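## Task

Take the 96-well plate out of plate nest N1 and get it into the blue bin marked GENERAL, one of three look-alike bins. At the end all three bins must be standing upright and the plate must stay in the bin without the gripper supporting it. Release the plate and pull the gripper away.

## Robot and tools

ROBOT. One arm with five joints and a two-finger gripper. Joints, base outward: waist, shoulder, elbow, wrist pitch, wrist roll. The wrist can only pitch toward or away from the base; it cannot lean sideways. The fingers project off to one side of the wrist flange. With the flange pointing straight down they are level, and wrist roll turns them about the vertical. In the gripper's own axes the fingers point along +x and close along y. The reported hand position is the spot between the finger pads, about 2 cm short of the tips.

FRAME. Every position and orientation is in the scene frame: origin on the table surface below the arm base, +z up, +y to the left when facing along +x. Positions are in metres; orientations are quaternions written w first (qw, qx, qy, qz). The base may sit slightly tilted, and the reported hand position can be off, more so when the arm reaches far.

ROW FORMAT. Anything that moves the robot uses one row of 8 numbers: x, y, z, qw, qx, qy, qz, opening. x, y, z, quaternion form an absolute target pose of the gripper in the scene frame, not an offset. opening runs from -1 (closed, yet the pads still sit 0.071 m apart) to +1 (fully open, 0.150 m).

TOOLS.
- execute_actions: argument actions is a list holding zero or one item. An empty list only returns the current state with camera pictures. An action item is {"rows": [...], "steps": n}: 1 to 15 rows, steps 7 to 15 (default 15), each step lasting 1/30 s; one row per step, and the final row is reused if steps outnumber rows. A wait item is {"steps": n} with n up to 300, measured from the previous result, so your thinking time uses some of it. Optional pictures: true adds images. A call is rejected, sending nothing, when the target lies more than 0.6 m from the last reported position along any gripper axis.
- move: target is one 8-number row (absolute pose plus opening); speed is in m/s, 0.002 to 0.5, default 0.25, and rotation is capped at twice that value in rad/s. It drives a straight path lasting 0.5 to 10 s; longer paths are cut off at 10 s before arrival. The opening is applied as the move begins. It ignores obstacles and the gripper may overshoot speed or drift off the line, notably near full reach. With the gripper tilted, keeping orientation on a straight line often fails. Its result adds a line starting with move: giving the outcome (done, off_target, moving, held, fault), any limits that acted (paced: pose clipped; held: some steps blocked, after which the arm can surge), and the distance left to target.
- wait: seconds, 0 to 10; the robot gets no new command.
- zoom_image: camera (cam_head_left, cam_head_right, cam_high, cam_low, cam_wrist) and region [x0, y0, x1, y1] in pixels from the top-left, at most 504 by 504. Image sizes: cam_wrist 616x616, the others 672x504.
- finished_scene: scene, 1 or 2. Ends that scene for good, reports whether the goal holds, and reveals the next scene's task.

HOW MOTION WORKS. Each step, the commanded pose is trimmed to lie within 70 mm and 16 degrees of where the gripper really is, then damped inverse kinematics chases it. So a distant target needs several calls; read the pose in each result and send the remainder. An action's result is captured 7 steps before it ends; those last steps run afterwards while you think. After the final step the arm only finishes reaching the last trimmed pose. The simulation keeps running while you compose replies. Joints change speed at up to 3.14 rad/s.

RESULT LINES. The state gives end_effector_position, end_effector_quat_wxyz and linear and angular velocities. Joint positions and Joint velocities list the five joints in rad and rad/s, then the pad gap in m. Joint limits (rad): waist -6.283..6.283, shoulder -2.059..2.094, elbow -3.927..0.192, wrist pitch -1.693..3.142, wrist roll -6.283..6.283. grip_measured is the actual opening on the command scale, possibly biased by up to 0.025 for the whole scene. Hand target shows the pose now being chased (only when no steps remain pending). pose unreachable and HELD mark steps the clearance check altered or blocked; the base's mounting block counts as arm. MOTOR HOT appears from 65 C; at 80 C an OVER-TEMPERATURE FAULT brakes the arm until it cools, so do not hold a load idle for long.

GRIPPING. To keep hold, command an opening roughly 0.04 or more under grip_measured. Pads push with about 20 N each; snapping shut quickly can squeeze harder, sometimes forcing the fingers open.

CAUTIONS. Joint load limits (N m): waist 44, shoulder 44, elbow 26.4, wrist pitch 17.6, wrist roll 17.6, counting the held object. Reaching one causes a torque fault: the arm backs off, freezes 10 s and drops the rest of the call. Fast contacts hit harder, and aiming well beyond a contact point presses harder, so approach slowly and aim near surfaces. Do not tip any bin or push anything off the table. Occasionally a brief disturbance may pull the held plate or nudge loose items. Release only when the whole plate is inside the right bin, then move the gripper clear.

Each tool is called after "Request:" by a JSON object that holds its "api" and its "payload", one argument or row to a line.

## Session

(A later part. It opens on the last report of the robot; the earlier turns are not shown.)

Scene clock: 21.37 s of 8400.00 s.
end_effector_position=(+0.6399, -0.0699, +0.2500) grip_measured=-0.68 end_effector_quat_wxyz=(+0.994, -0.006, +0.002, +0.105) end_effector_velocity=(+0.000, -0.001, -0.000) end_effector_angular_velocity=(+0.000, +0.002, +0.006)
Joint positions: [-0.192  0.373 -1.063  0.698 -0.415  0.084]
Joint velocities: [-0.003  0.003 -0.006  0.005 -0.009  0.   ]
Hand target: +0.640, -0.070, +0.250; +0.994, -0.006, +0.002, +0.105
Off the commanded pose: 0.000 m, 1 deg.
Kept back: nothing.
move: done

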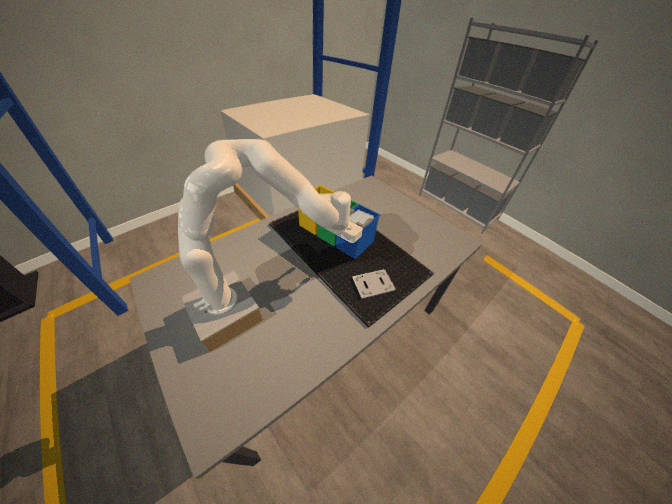

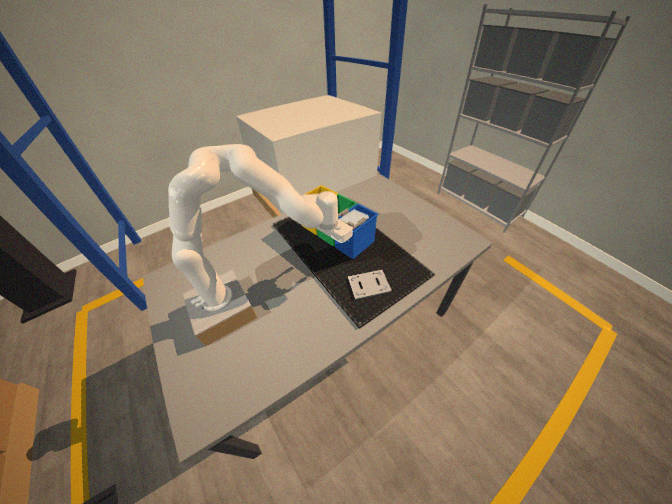

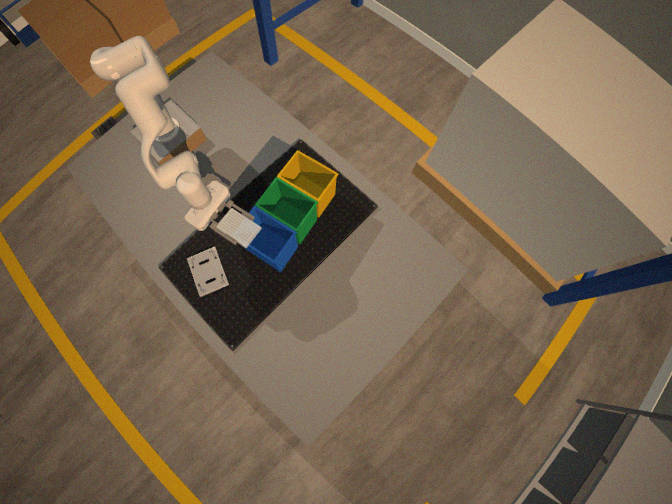

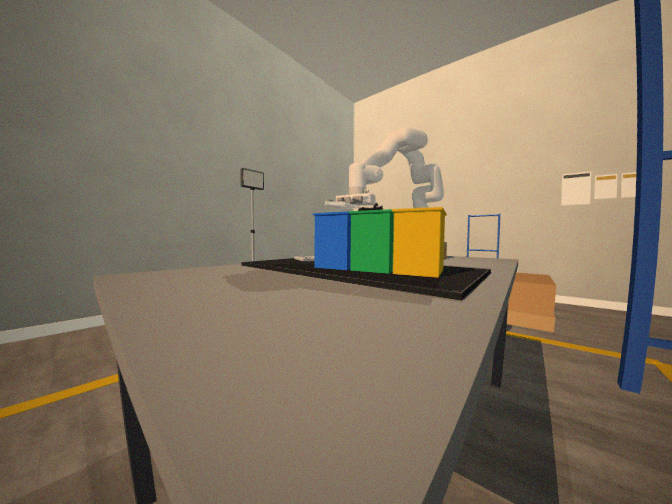

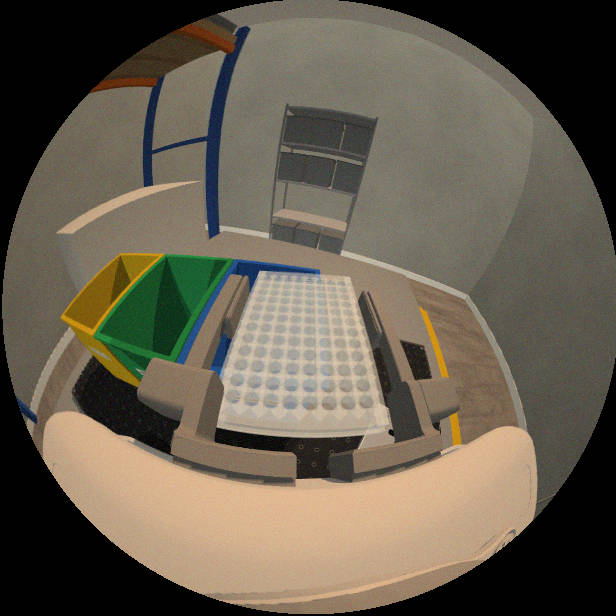

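Request:
{"api": "move", "payload": {
  "target": [0.68,-0.01,0.31,0.866,0,0.5,0,-0.8],
  "speed": 0.08
}}

Request:
{"api": "move", "payload": {
  "target": [0.72,-0.01,0.27,0.866,0,0.5,0,-0.8],
  "speed": 0.08
}}

Request:
{"api": "zoom_image", "payload": {
  "camera": "cam_high",
  "region": [150,100,400,290]
}}

Request:
{"api": "zoom_image", "payload": {
  "camera": "cam_low",
  "region": [280,150,440,280]
}}

Scene clock: 29.10 s of 8400.00 s.
end_effector_position=(+0.6784, -0.0098, +0.3095) grip_measured=-0.68 end_effector_quat_wxyz=(+0.936, +0.002, +0.351, -0.002) end_effector_velocity=(+0.001, +0.001, -0.000) end_effector_angular_velocity=(-0.004, -0.002, -0.002)
Joint positions: [-0.011  1.048 -2.701  2.376 -0.025  0.084]
Joint velocities: [ 0.003 -0.     0.001 -0.003  0.006 -0.   ]
Hand target: +0.678, -0.010, +0.310; +0.936, +0.002, +0.351, -0.003
Off the commanded pose: 0.002 m, 19 deg; orientation clipped at the last step of the last action.
elbow stopped short: the move would have taken joint 3 (elbow) straighter than the controller allows; a more bent joint 3 avoids this.
Kept back: nothing.
move: off_target; limits=paced

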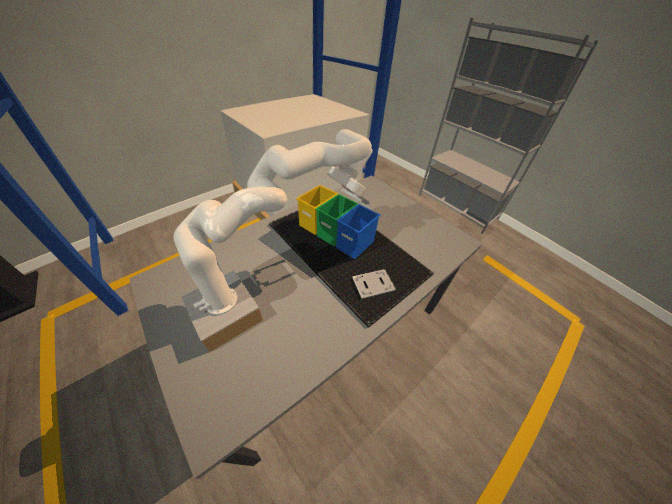

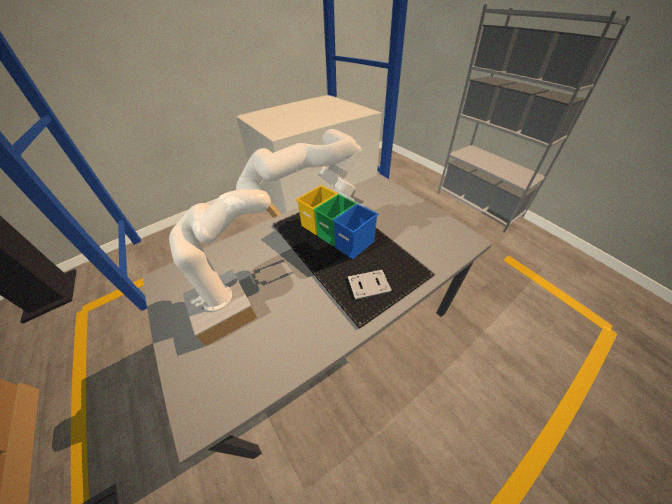

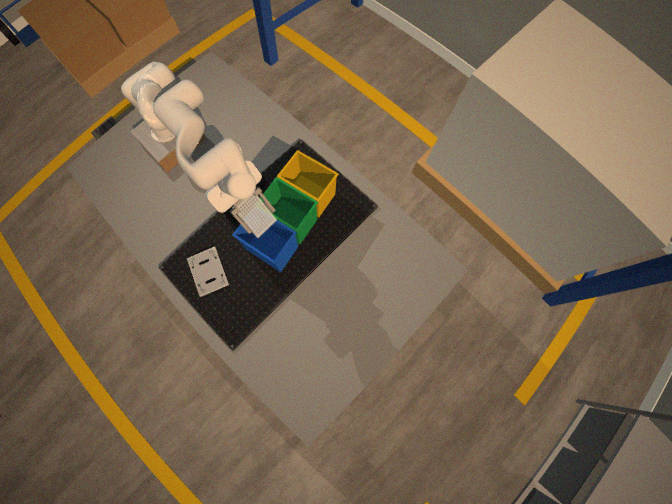

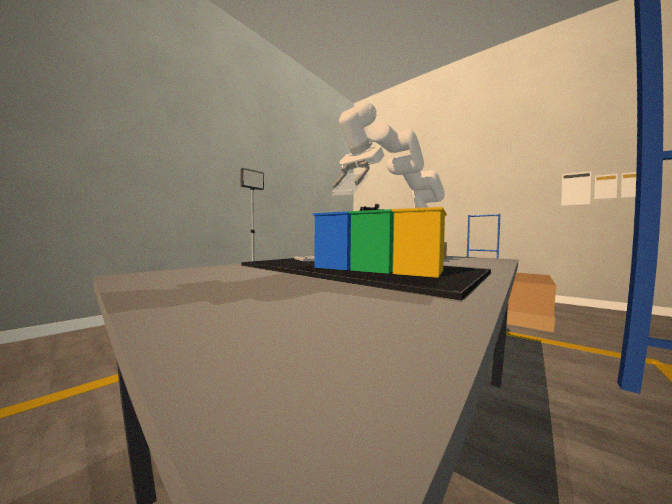

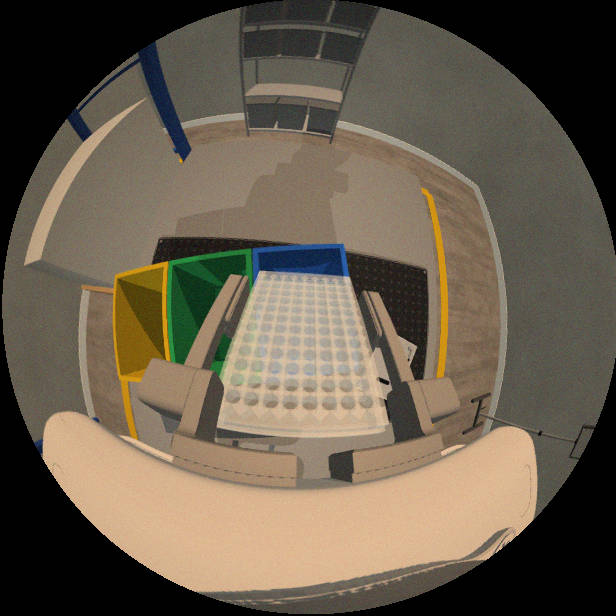

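Scene clock: 31.47 s of 8400.00 s.
end_effector_position=(+0.7191, -0.0099, +0.2699) grip_measured=-0.68 end_effector_quat_wxyz=(+0.953, -0.000, +0.302, -0.002) end_effector_velocity=(+0.002, -0.000, +0.002) end_effector_angular_velocity=(-0.000, -0.009, -0.000)
Joint positions: [-0.009  1.127 -2.701  2.193 -0.022  0.084]
Joint velocities: [-0.    -0.001 -0.003 -0.005 -0.     0.   ]
Hand target: +0.719, -0.010, +0.270; +0.953, -0.000, +0.302, -0.002
Off the commanded pose: 0.001 m, 25 deg; orientation clipped at the last step of the last action.
elbow stopped short: the move would have taken joint 3 (elbow) straighter than the controller allows; a more bent joint 3 avoids this.
Kept back: nothing.
move: off_target; limits=paced

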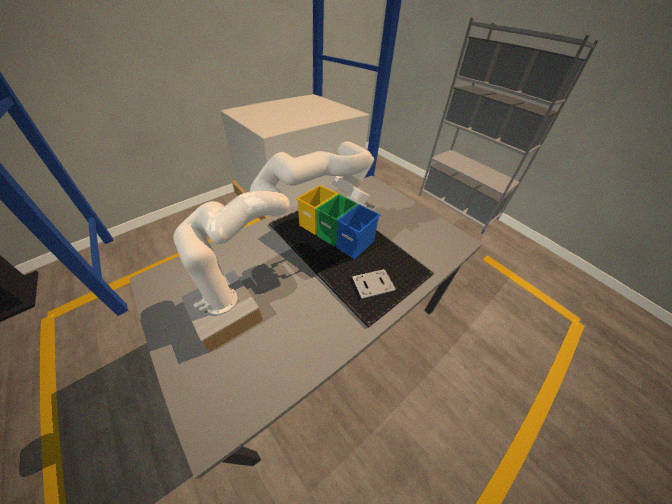

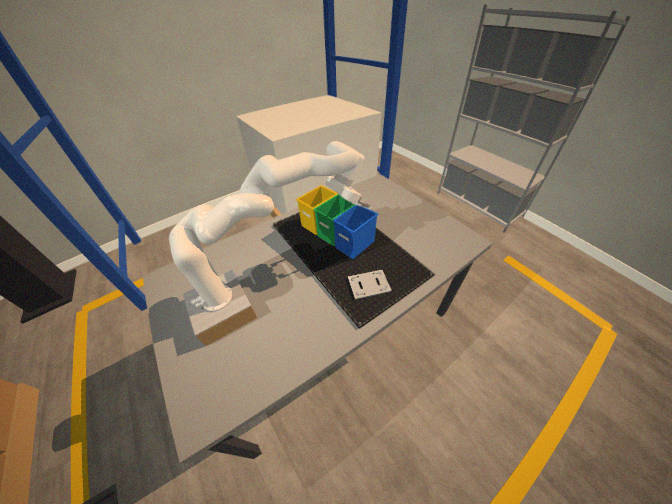

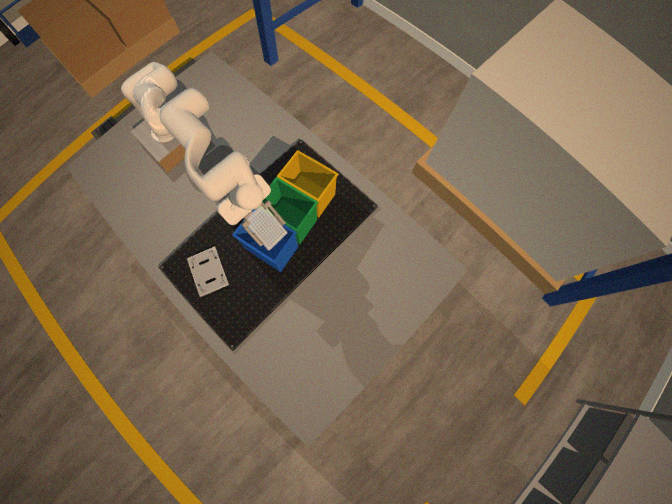

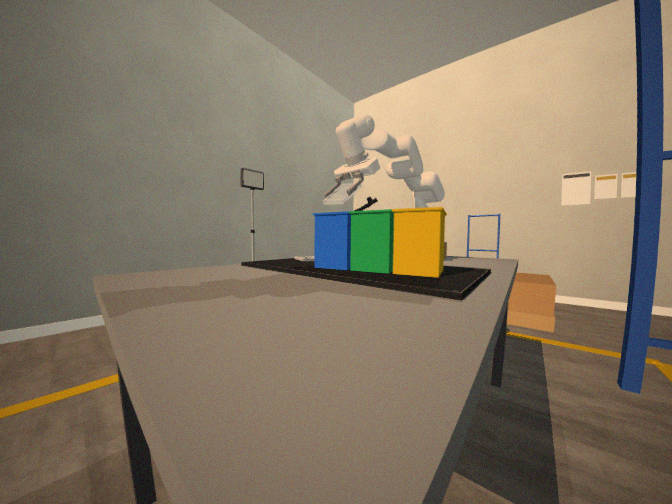

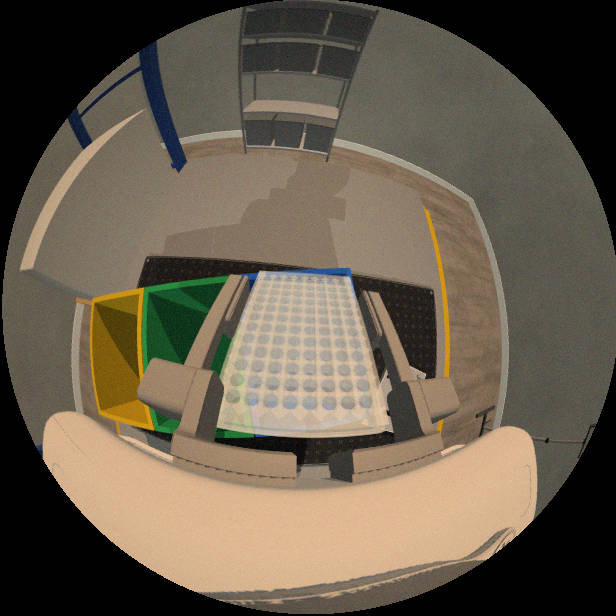

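Region (150, 100, 400, 290) of cam_high's 672x504 image, scaled by 2.016, with more detail than that image has; it fills the top 383 rows of this view, and the rest is white.

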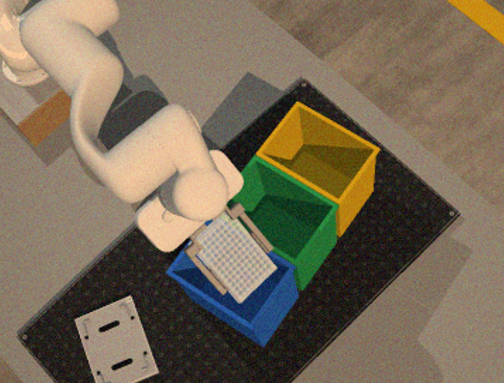

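Region (280, 150, 440, 280) of cam_low's 672x504 image, scaled by 3.150, with more detail than that image has; it fills the top 410 rows of this view, and the rest is white.

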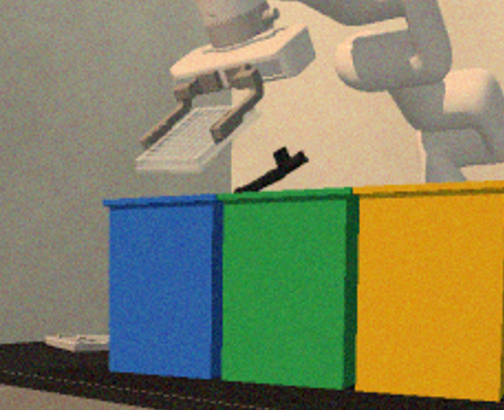

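Request:
{"api": "move", "payload": {
  "target": [0.70,-0.015,0.24,0.906,0,0.423,0,-0.8],
  "speed": 0.05
}}

Request:
{"api": "zoom_image", "payload": {
  "camera": "cam_high",
  "region": [150,100,400,290]
}}

Request:
{"api": "zoom_image", "payload": {
  "camera": "cam_head_right",
  "region": [260,130,420,280]
}}

Scene clock: 34.70 s of 8400.00 s.
end_effector_position=(+0.6992, -0.0150, +0.2399) grip_measured=-0.68 end_effector_quat_wxyz=(+0.937, +0.003, +0.348, -0.003) end_effector_velocity=(-0.000, +0.001, +0.000) end_effector_angular_velocity=(-0.000, +0.001, +0.001)
Joint positions: [-0.017  1.162 -2.701  2.256 -0.029  0.084]
Joint velocities: [ 0.002  0.    -0.002  0.002  0.     0.   ]
Hand target: +0.699, -0.015, +0.240; +0.937, +0.003, +0.348, -0.003
Off the commanded pose: 0.001 m, 9 deg.
elbow stopped short: the move would have taken joint 3 (elbow) straighter than the controller allows; a more bent joint 3 avoids this.
Kept back: nothing.
move: off_target

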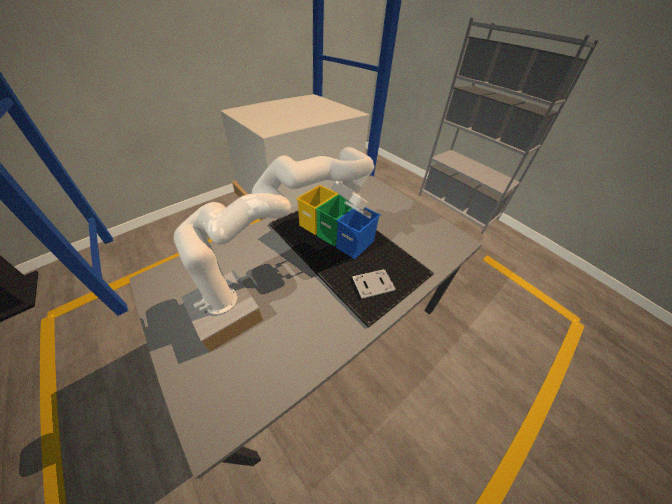

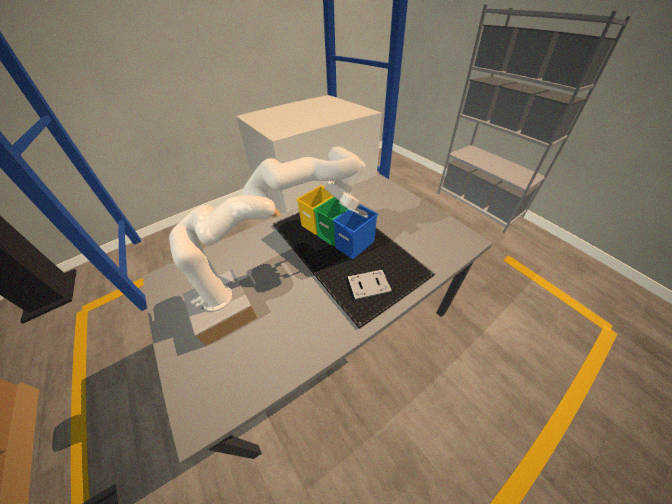

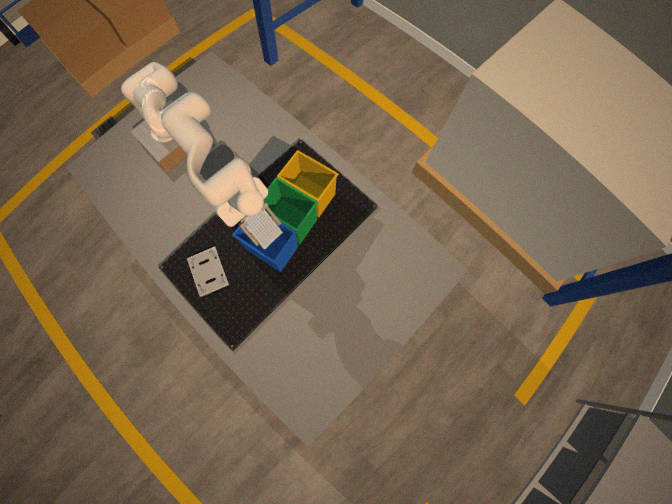

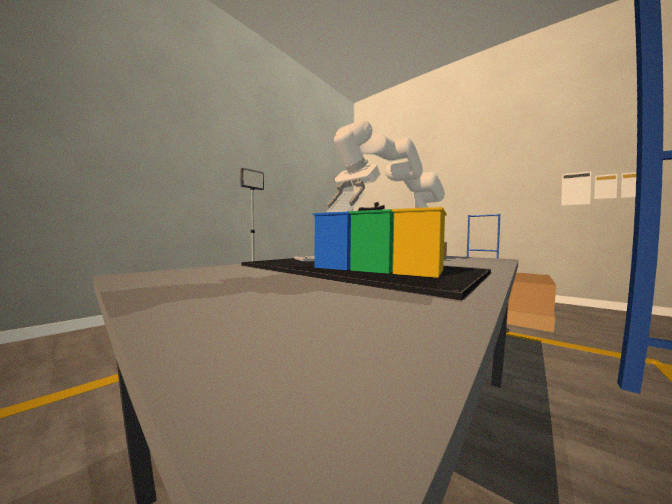

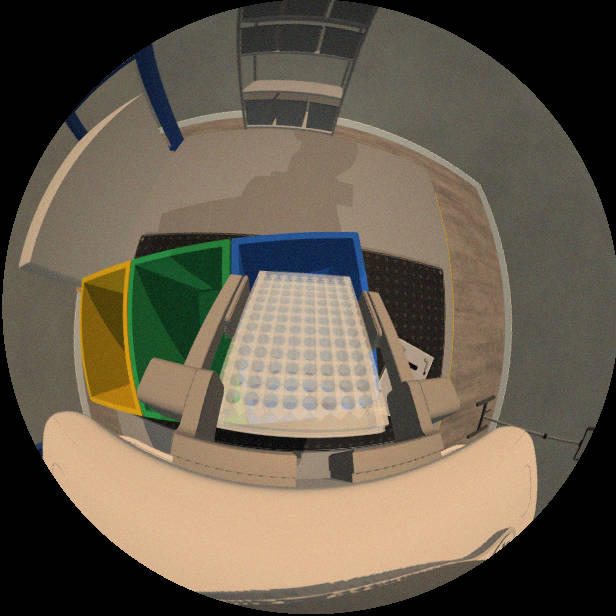

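Region (150, 100, 400, 290) of cam_high's 672x504 image, scaled by 2.016, with more detail than that image has; it fills the top 383 rows of this view, and the rest is white.

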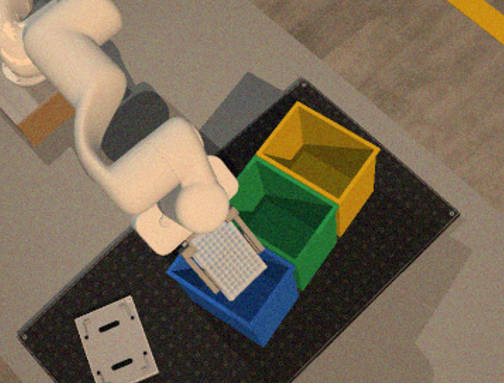

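Region (260, 130, 420, 280) of cam_head_right's 672x504 image, scaled by 3.150, with more detail than that image has; it fills the top 472 rows of this view, and the rest is white.

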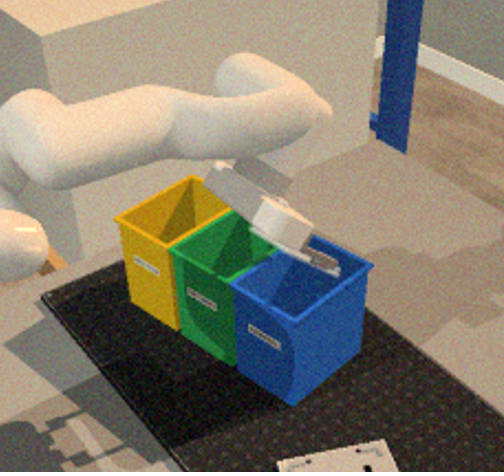

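Request:
{"api": "move", "payload": {
  "target": [0.715,-0.02,0.232,0.95,0,0.31,0,-0.8],
  "speed": 0.04
}}

Request:
{"api": "move", "payload": {
  "target": [0.715,-0.02,0.232,0.95,0,0.31,0,-0.2],
  "speed": 0.04
}}

Request:
{"api": "move", "payload": {
  "target": [0.6,-0.02,0.32,0.98,0,0.2,0,-0.2],
  "speed": 0.15
}}

Request:
{"api": "zoom_image", "payload": {
  "camera": "cam_high",
  "region": [150,100,400,290]
}}

Scene clock: 36.40 s of 8400.00 s.
end_effector_position=(+0.7151, -0.0198, +0.2321) grip_measured=-0.68 end_effector_quat_wxyz=(+0.950, +0.005, +0.311, -0.002) end_effector_velocity=(+0.001, -0.000, -0.000) end_effector_angular_velocity=(-0.001, -0.017, +0.000)
Joint positions: [-0.025  1.041 -2.442  2.039 -0.038  0.084]
Joint velocities: [-0.    -0.044  0.082 -0.056 -0.    -0.   ]
Hand target: +0.715, -0.020, +0.232; +0.951, +0.005, +0.310, -0.002
Off the commanded pose: 0.000 m, 1 deg.
Kept back: nothing.
move: done

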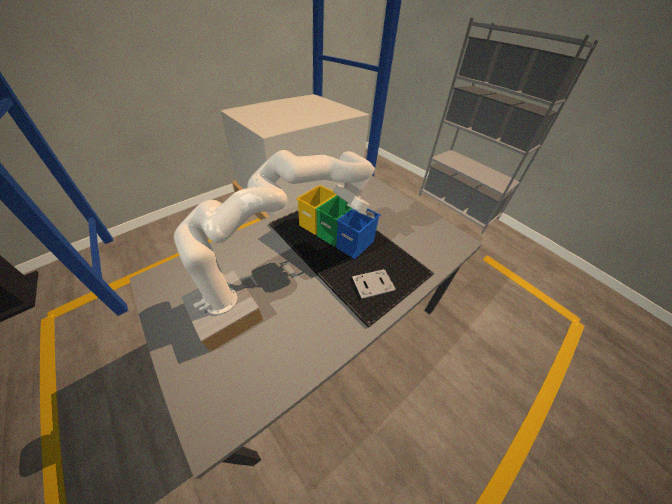

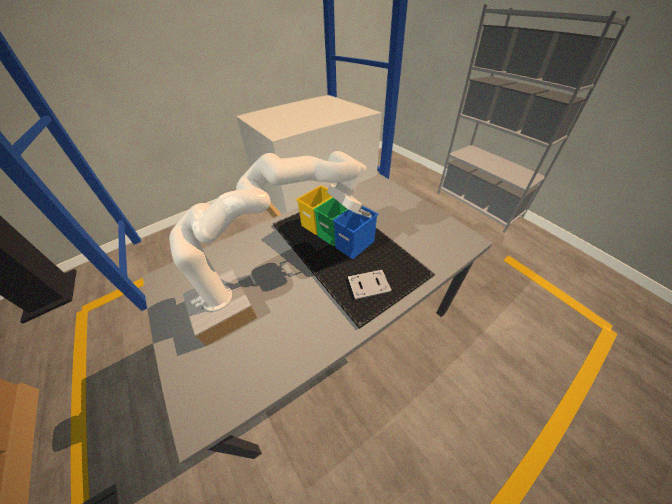

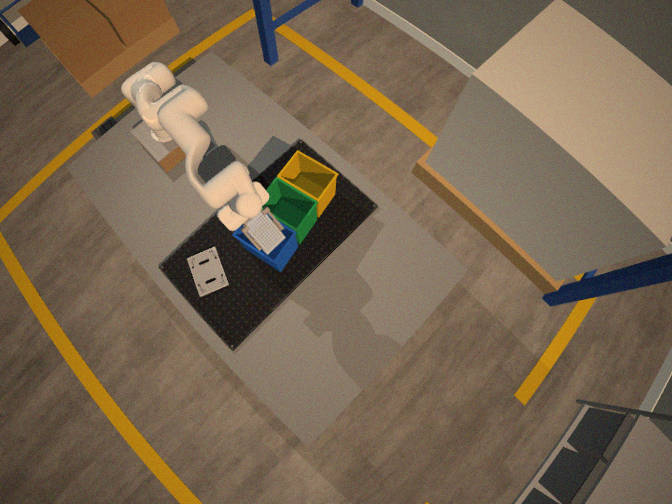

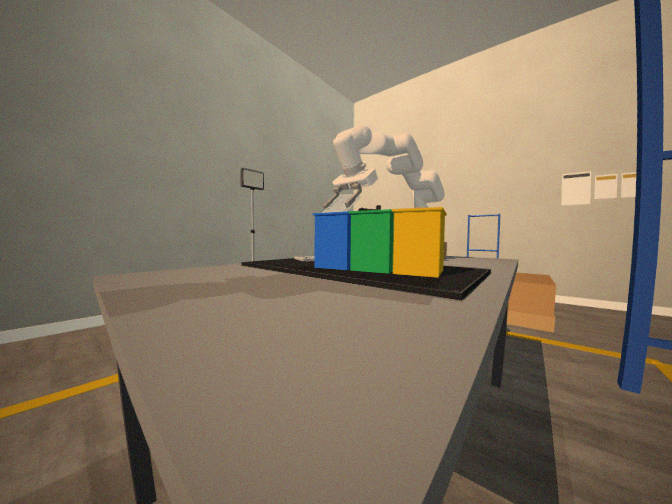

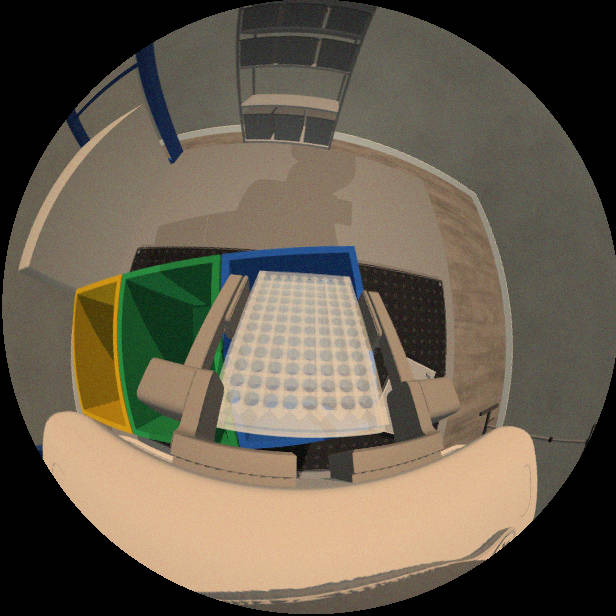

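Scene clock: 37.10 s of 8400.00 s.
end_effector_position=(+0.7150, -0.0199, +0.2320) grip_measured=-0.20 end_effector_quat_wxyz=(+0.951, +0.005, +0.310, -0.002) end_effector_velocity=(-0.000, -0.000, -0.000) end_effector_angular_velocity=(+0.001, -0.001, +0.000)
Joint positions: [-0.025  1.033 -2.428  2.031 -0.038  0.103]
Joint velocities: [-0.001 -0.004  0.008 -0.005 -0.001  0.   ]
Hand target: +0.715, -0.020, +0.232; +0.951, +0.005, +0.310, -0.002
Off the commanded pose: 0.000 m, 1 deg.
Kept back: nothing.
move: done

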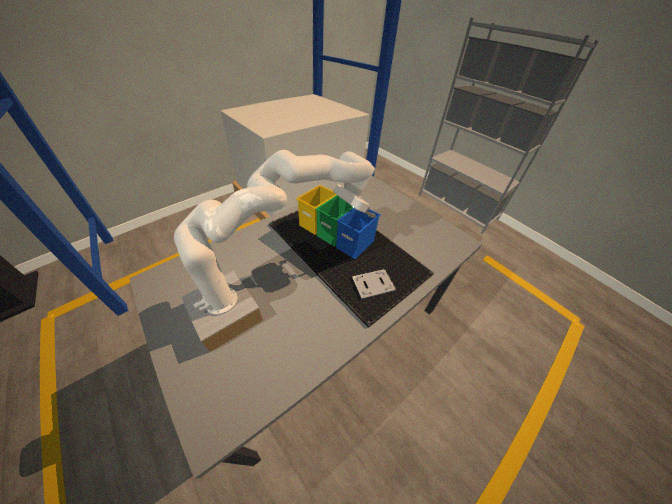

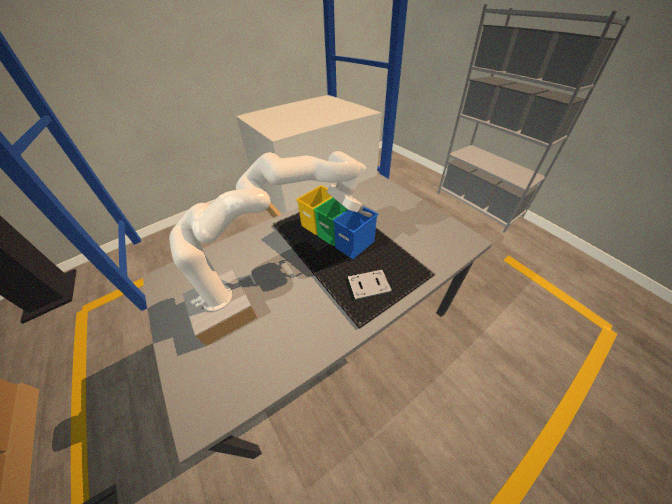

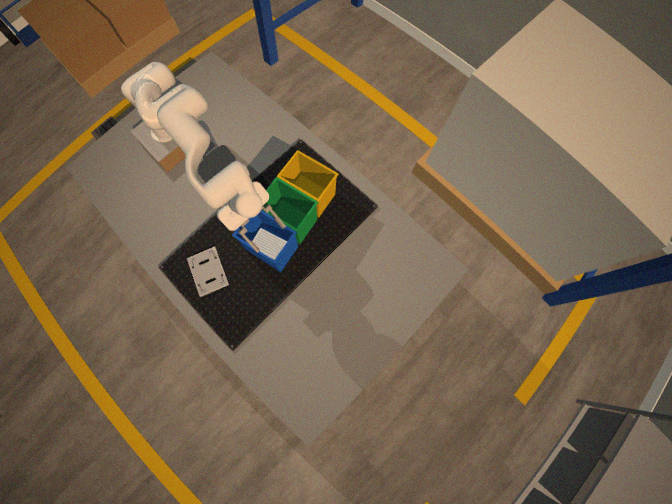

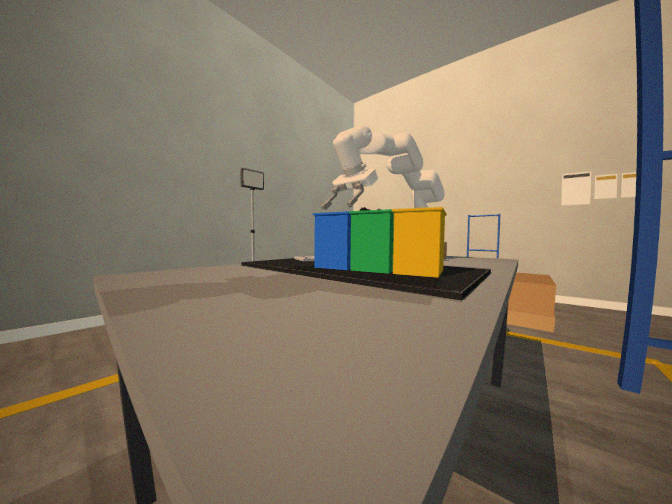

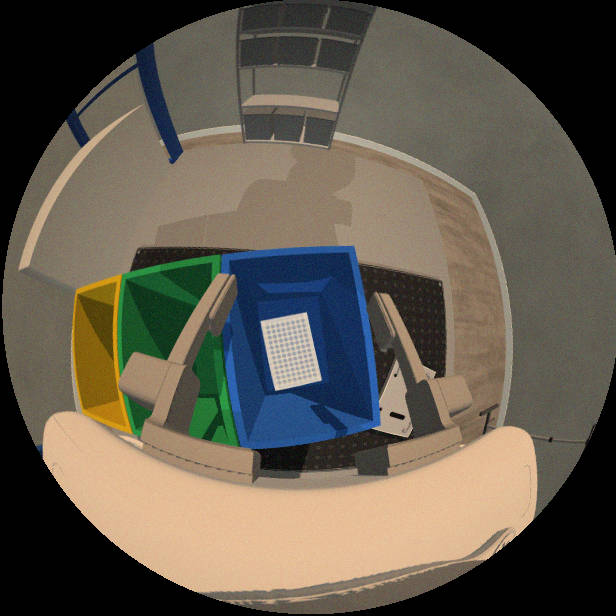

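Scene clock: 38.57 s of 8400.00 s.
end_effector_position=(+0.6005, -0.0201, +0.3198) grip_measured=-0.20 end_effector_quat_wxyz=(+0.980, +0.003, +0.200, -0.001) end_effector_velocity=(+0.000, +0.001, +0.003) end_effector_angular_velocity=(-0.001, -0.013, +0.001)
Joint positions: [-0.039  0.222 -1.315  1.502 -0.053  0.103]
Joint velocities: [ 0.001 -0.011  0.011 -0.013  0.     0.   ]
Hand target: +0.600, -0.020, +0.320; +0.980, +0.003, +0.200, -0.001
Off the commanded pose: 0.001 m, 0 deg.
Kept back: nothing.
move: done

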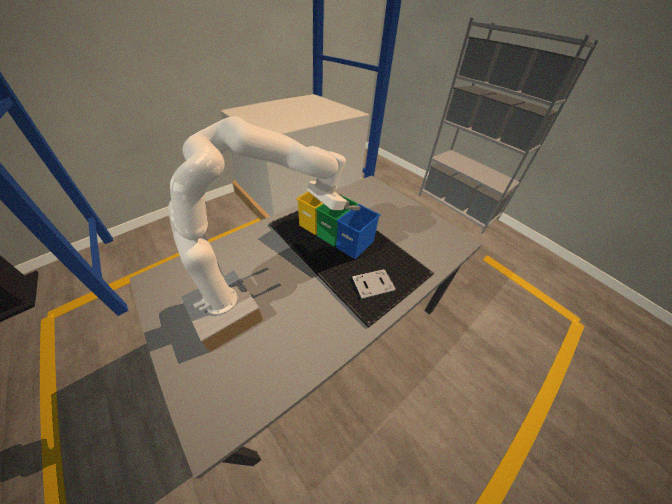

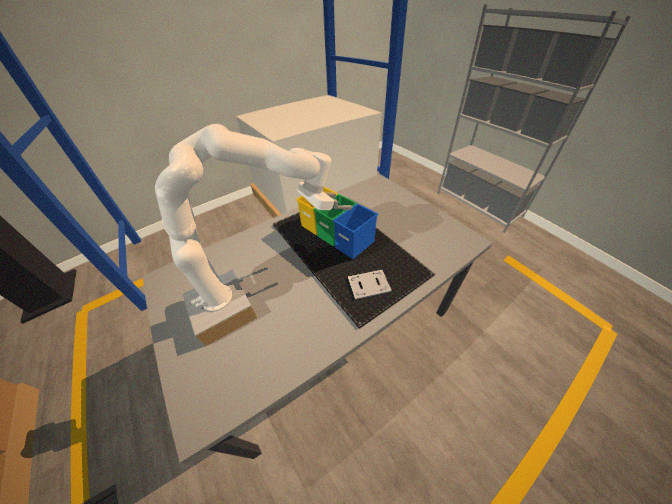

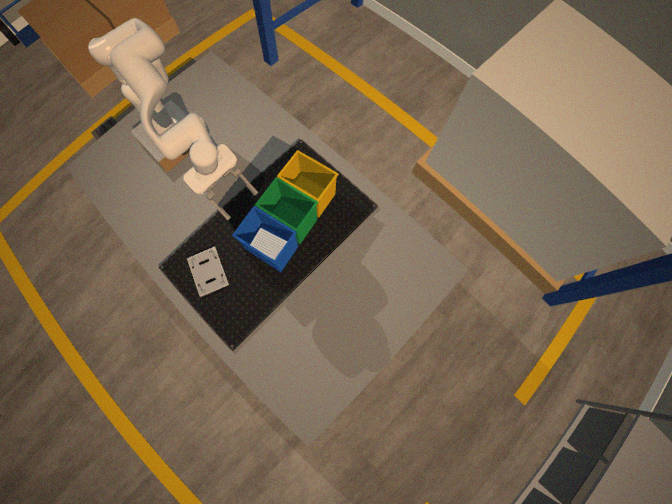

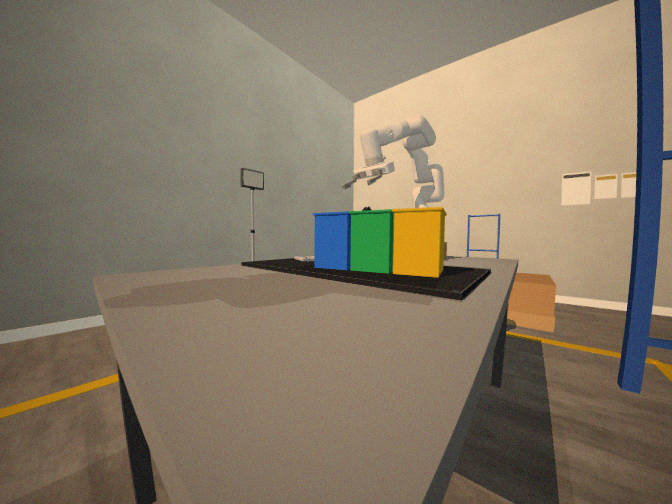

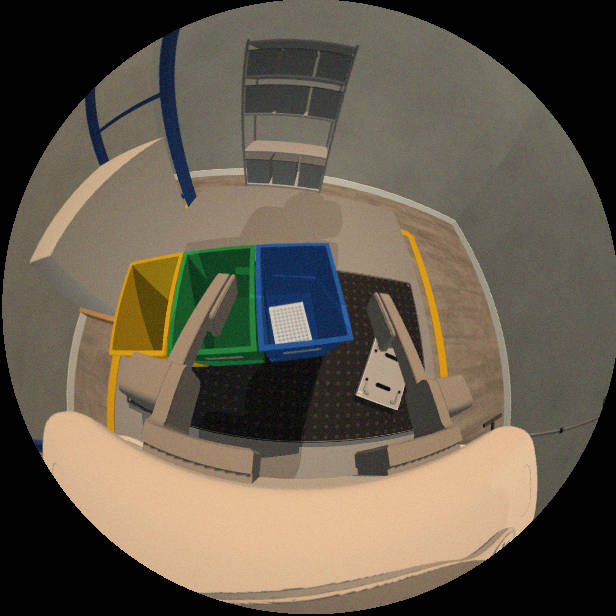

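Region (150, 100, 400, 290) of cam_high's 672x504 image, scaled by 2.016, with more detail than that image has; it fills the top 383 rows of this view, and the rest is white.

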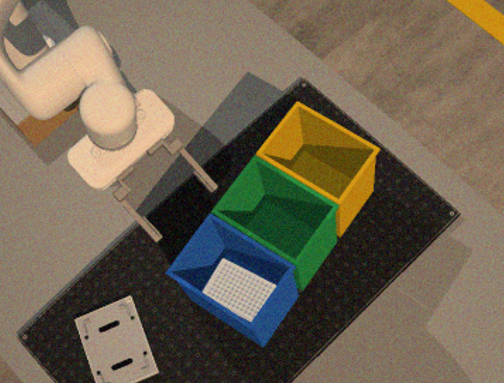

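The plate is in the bin, though the bin was roomy enough that I could have lowered it further before letting go.

Request:
{"api": "finished_scene", "payload": {
  "scene": 1
}}

The scene is finished: the task was done.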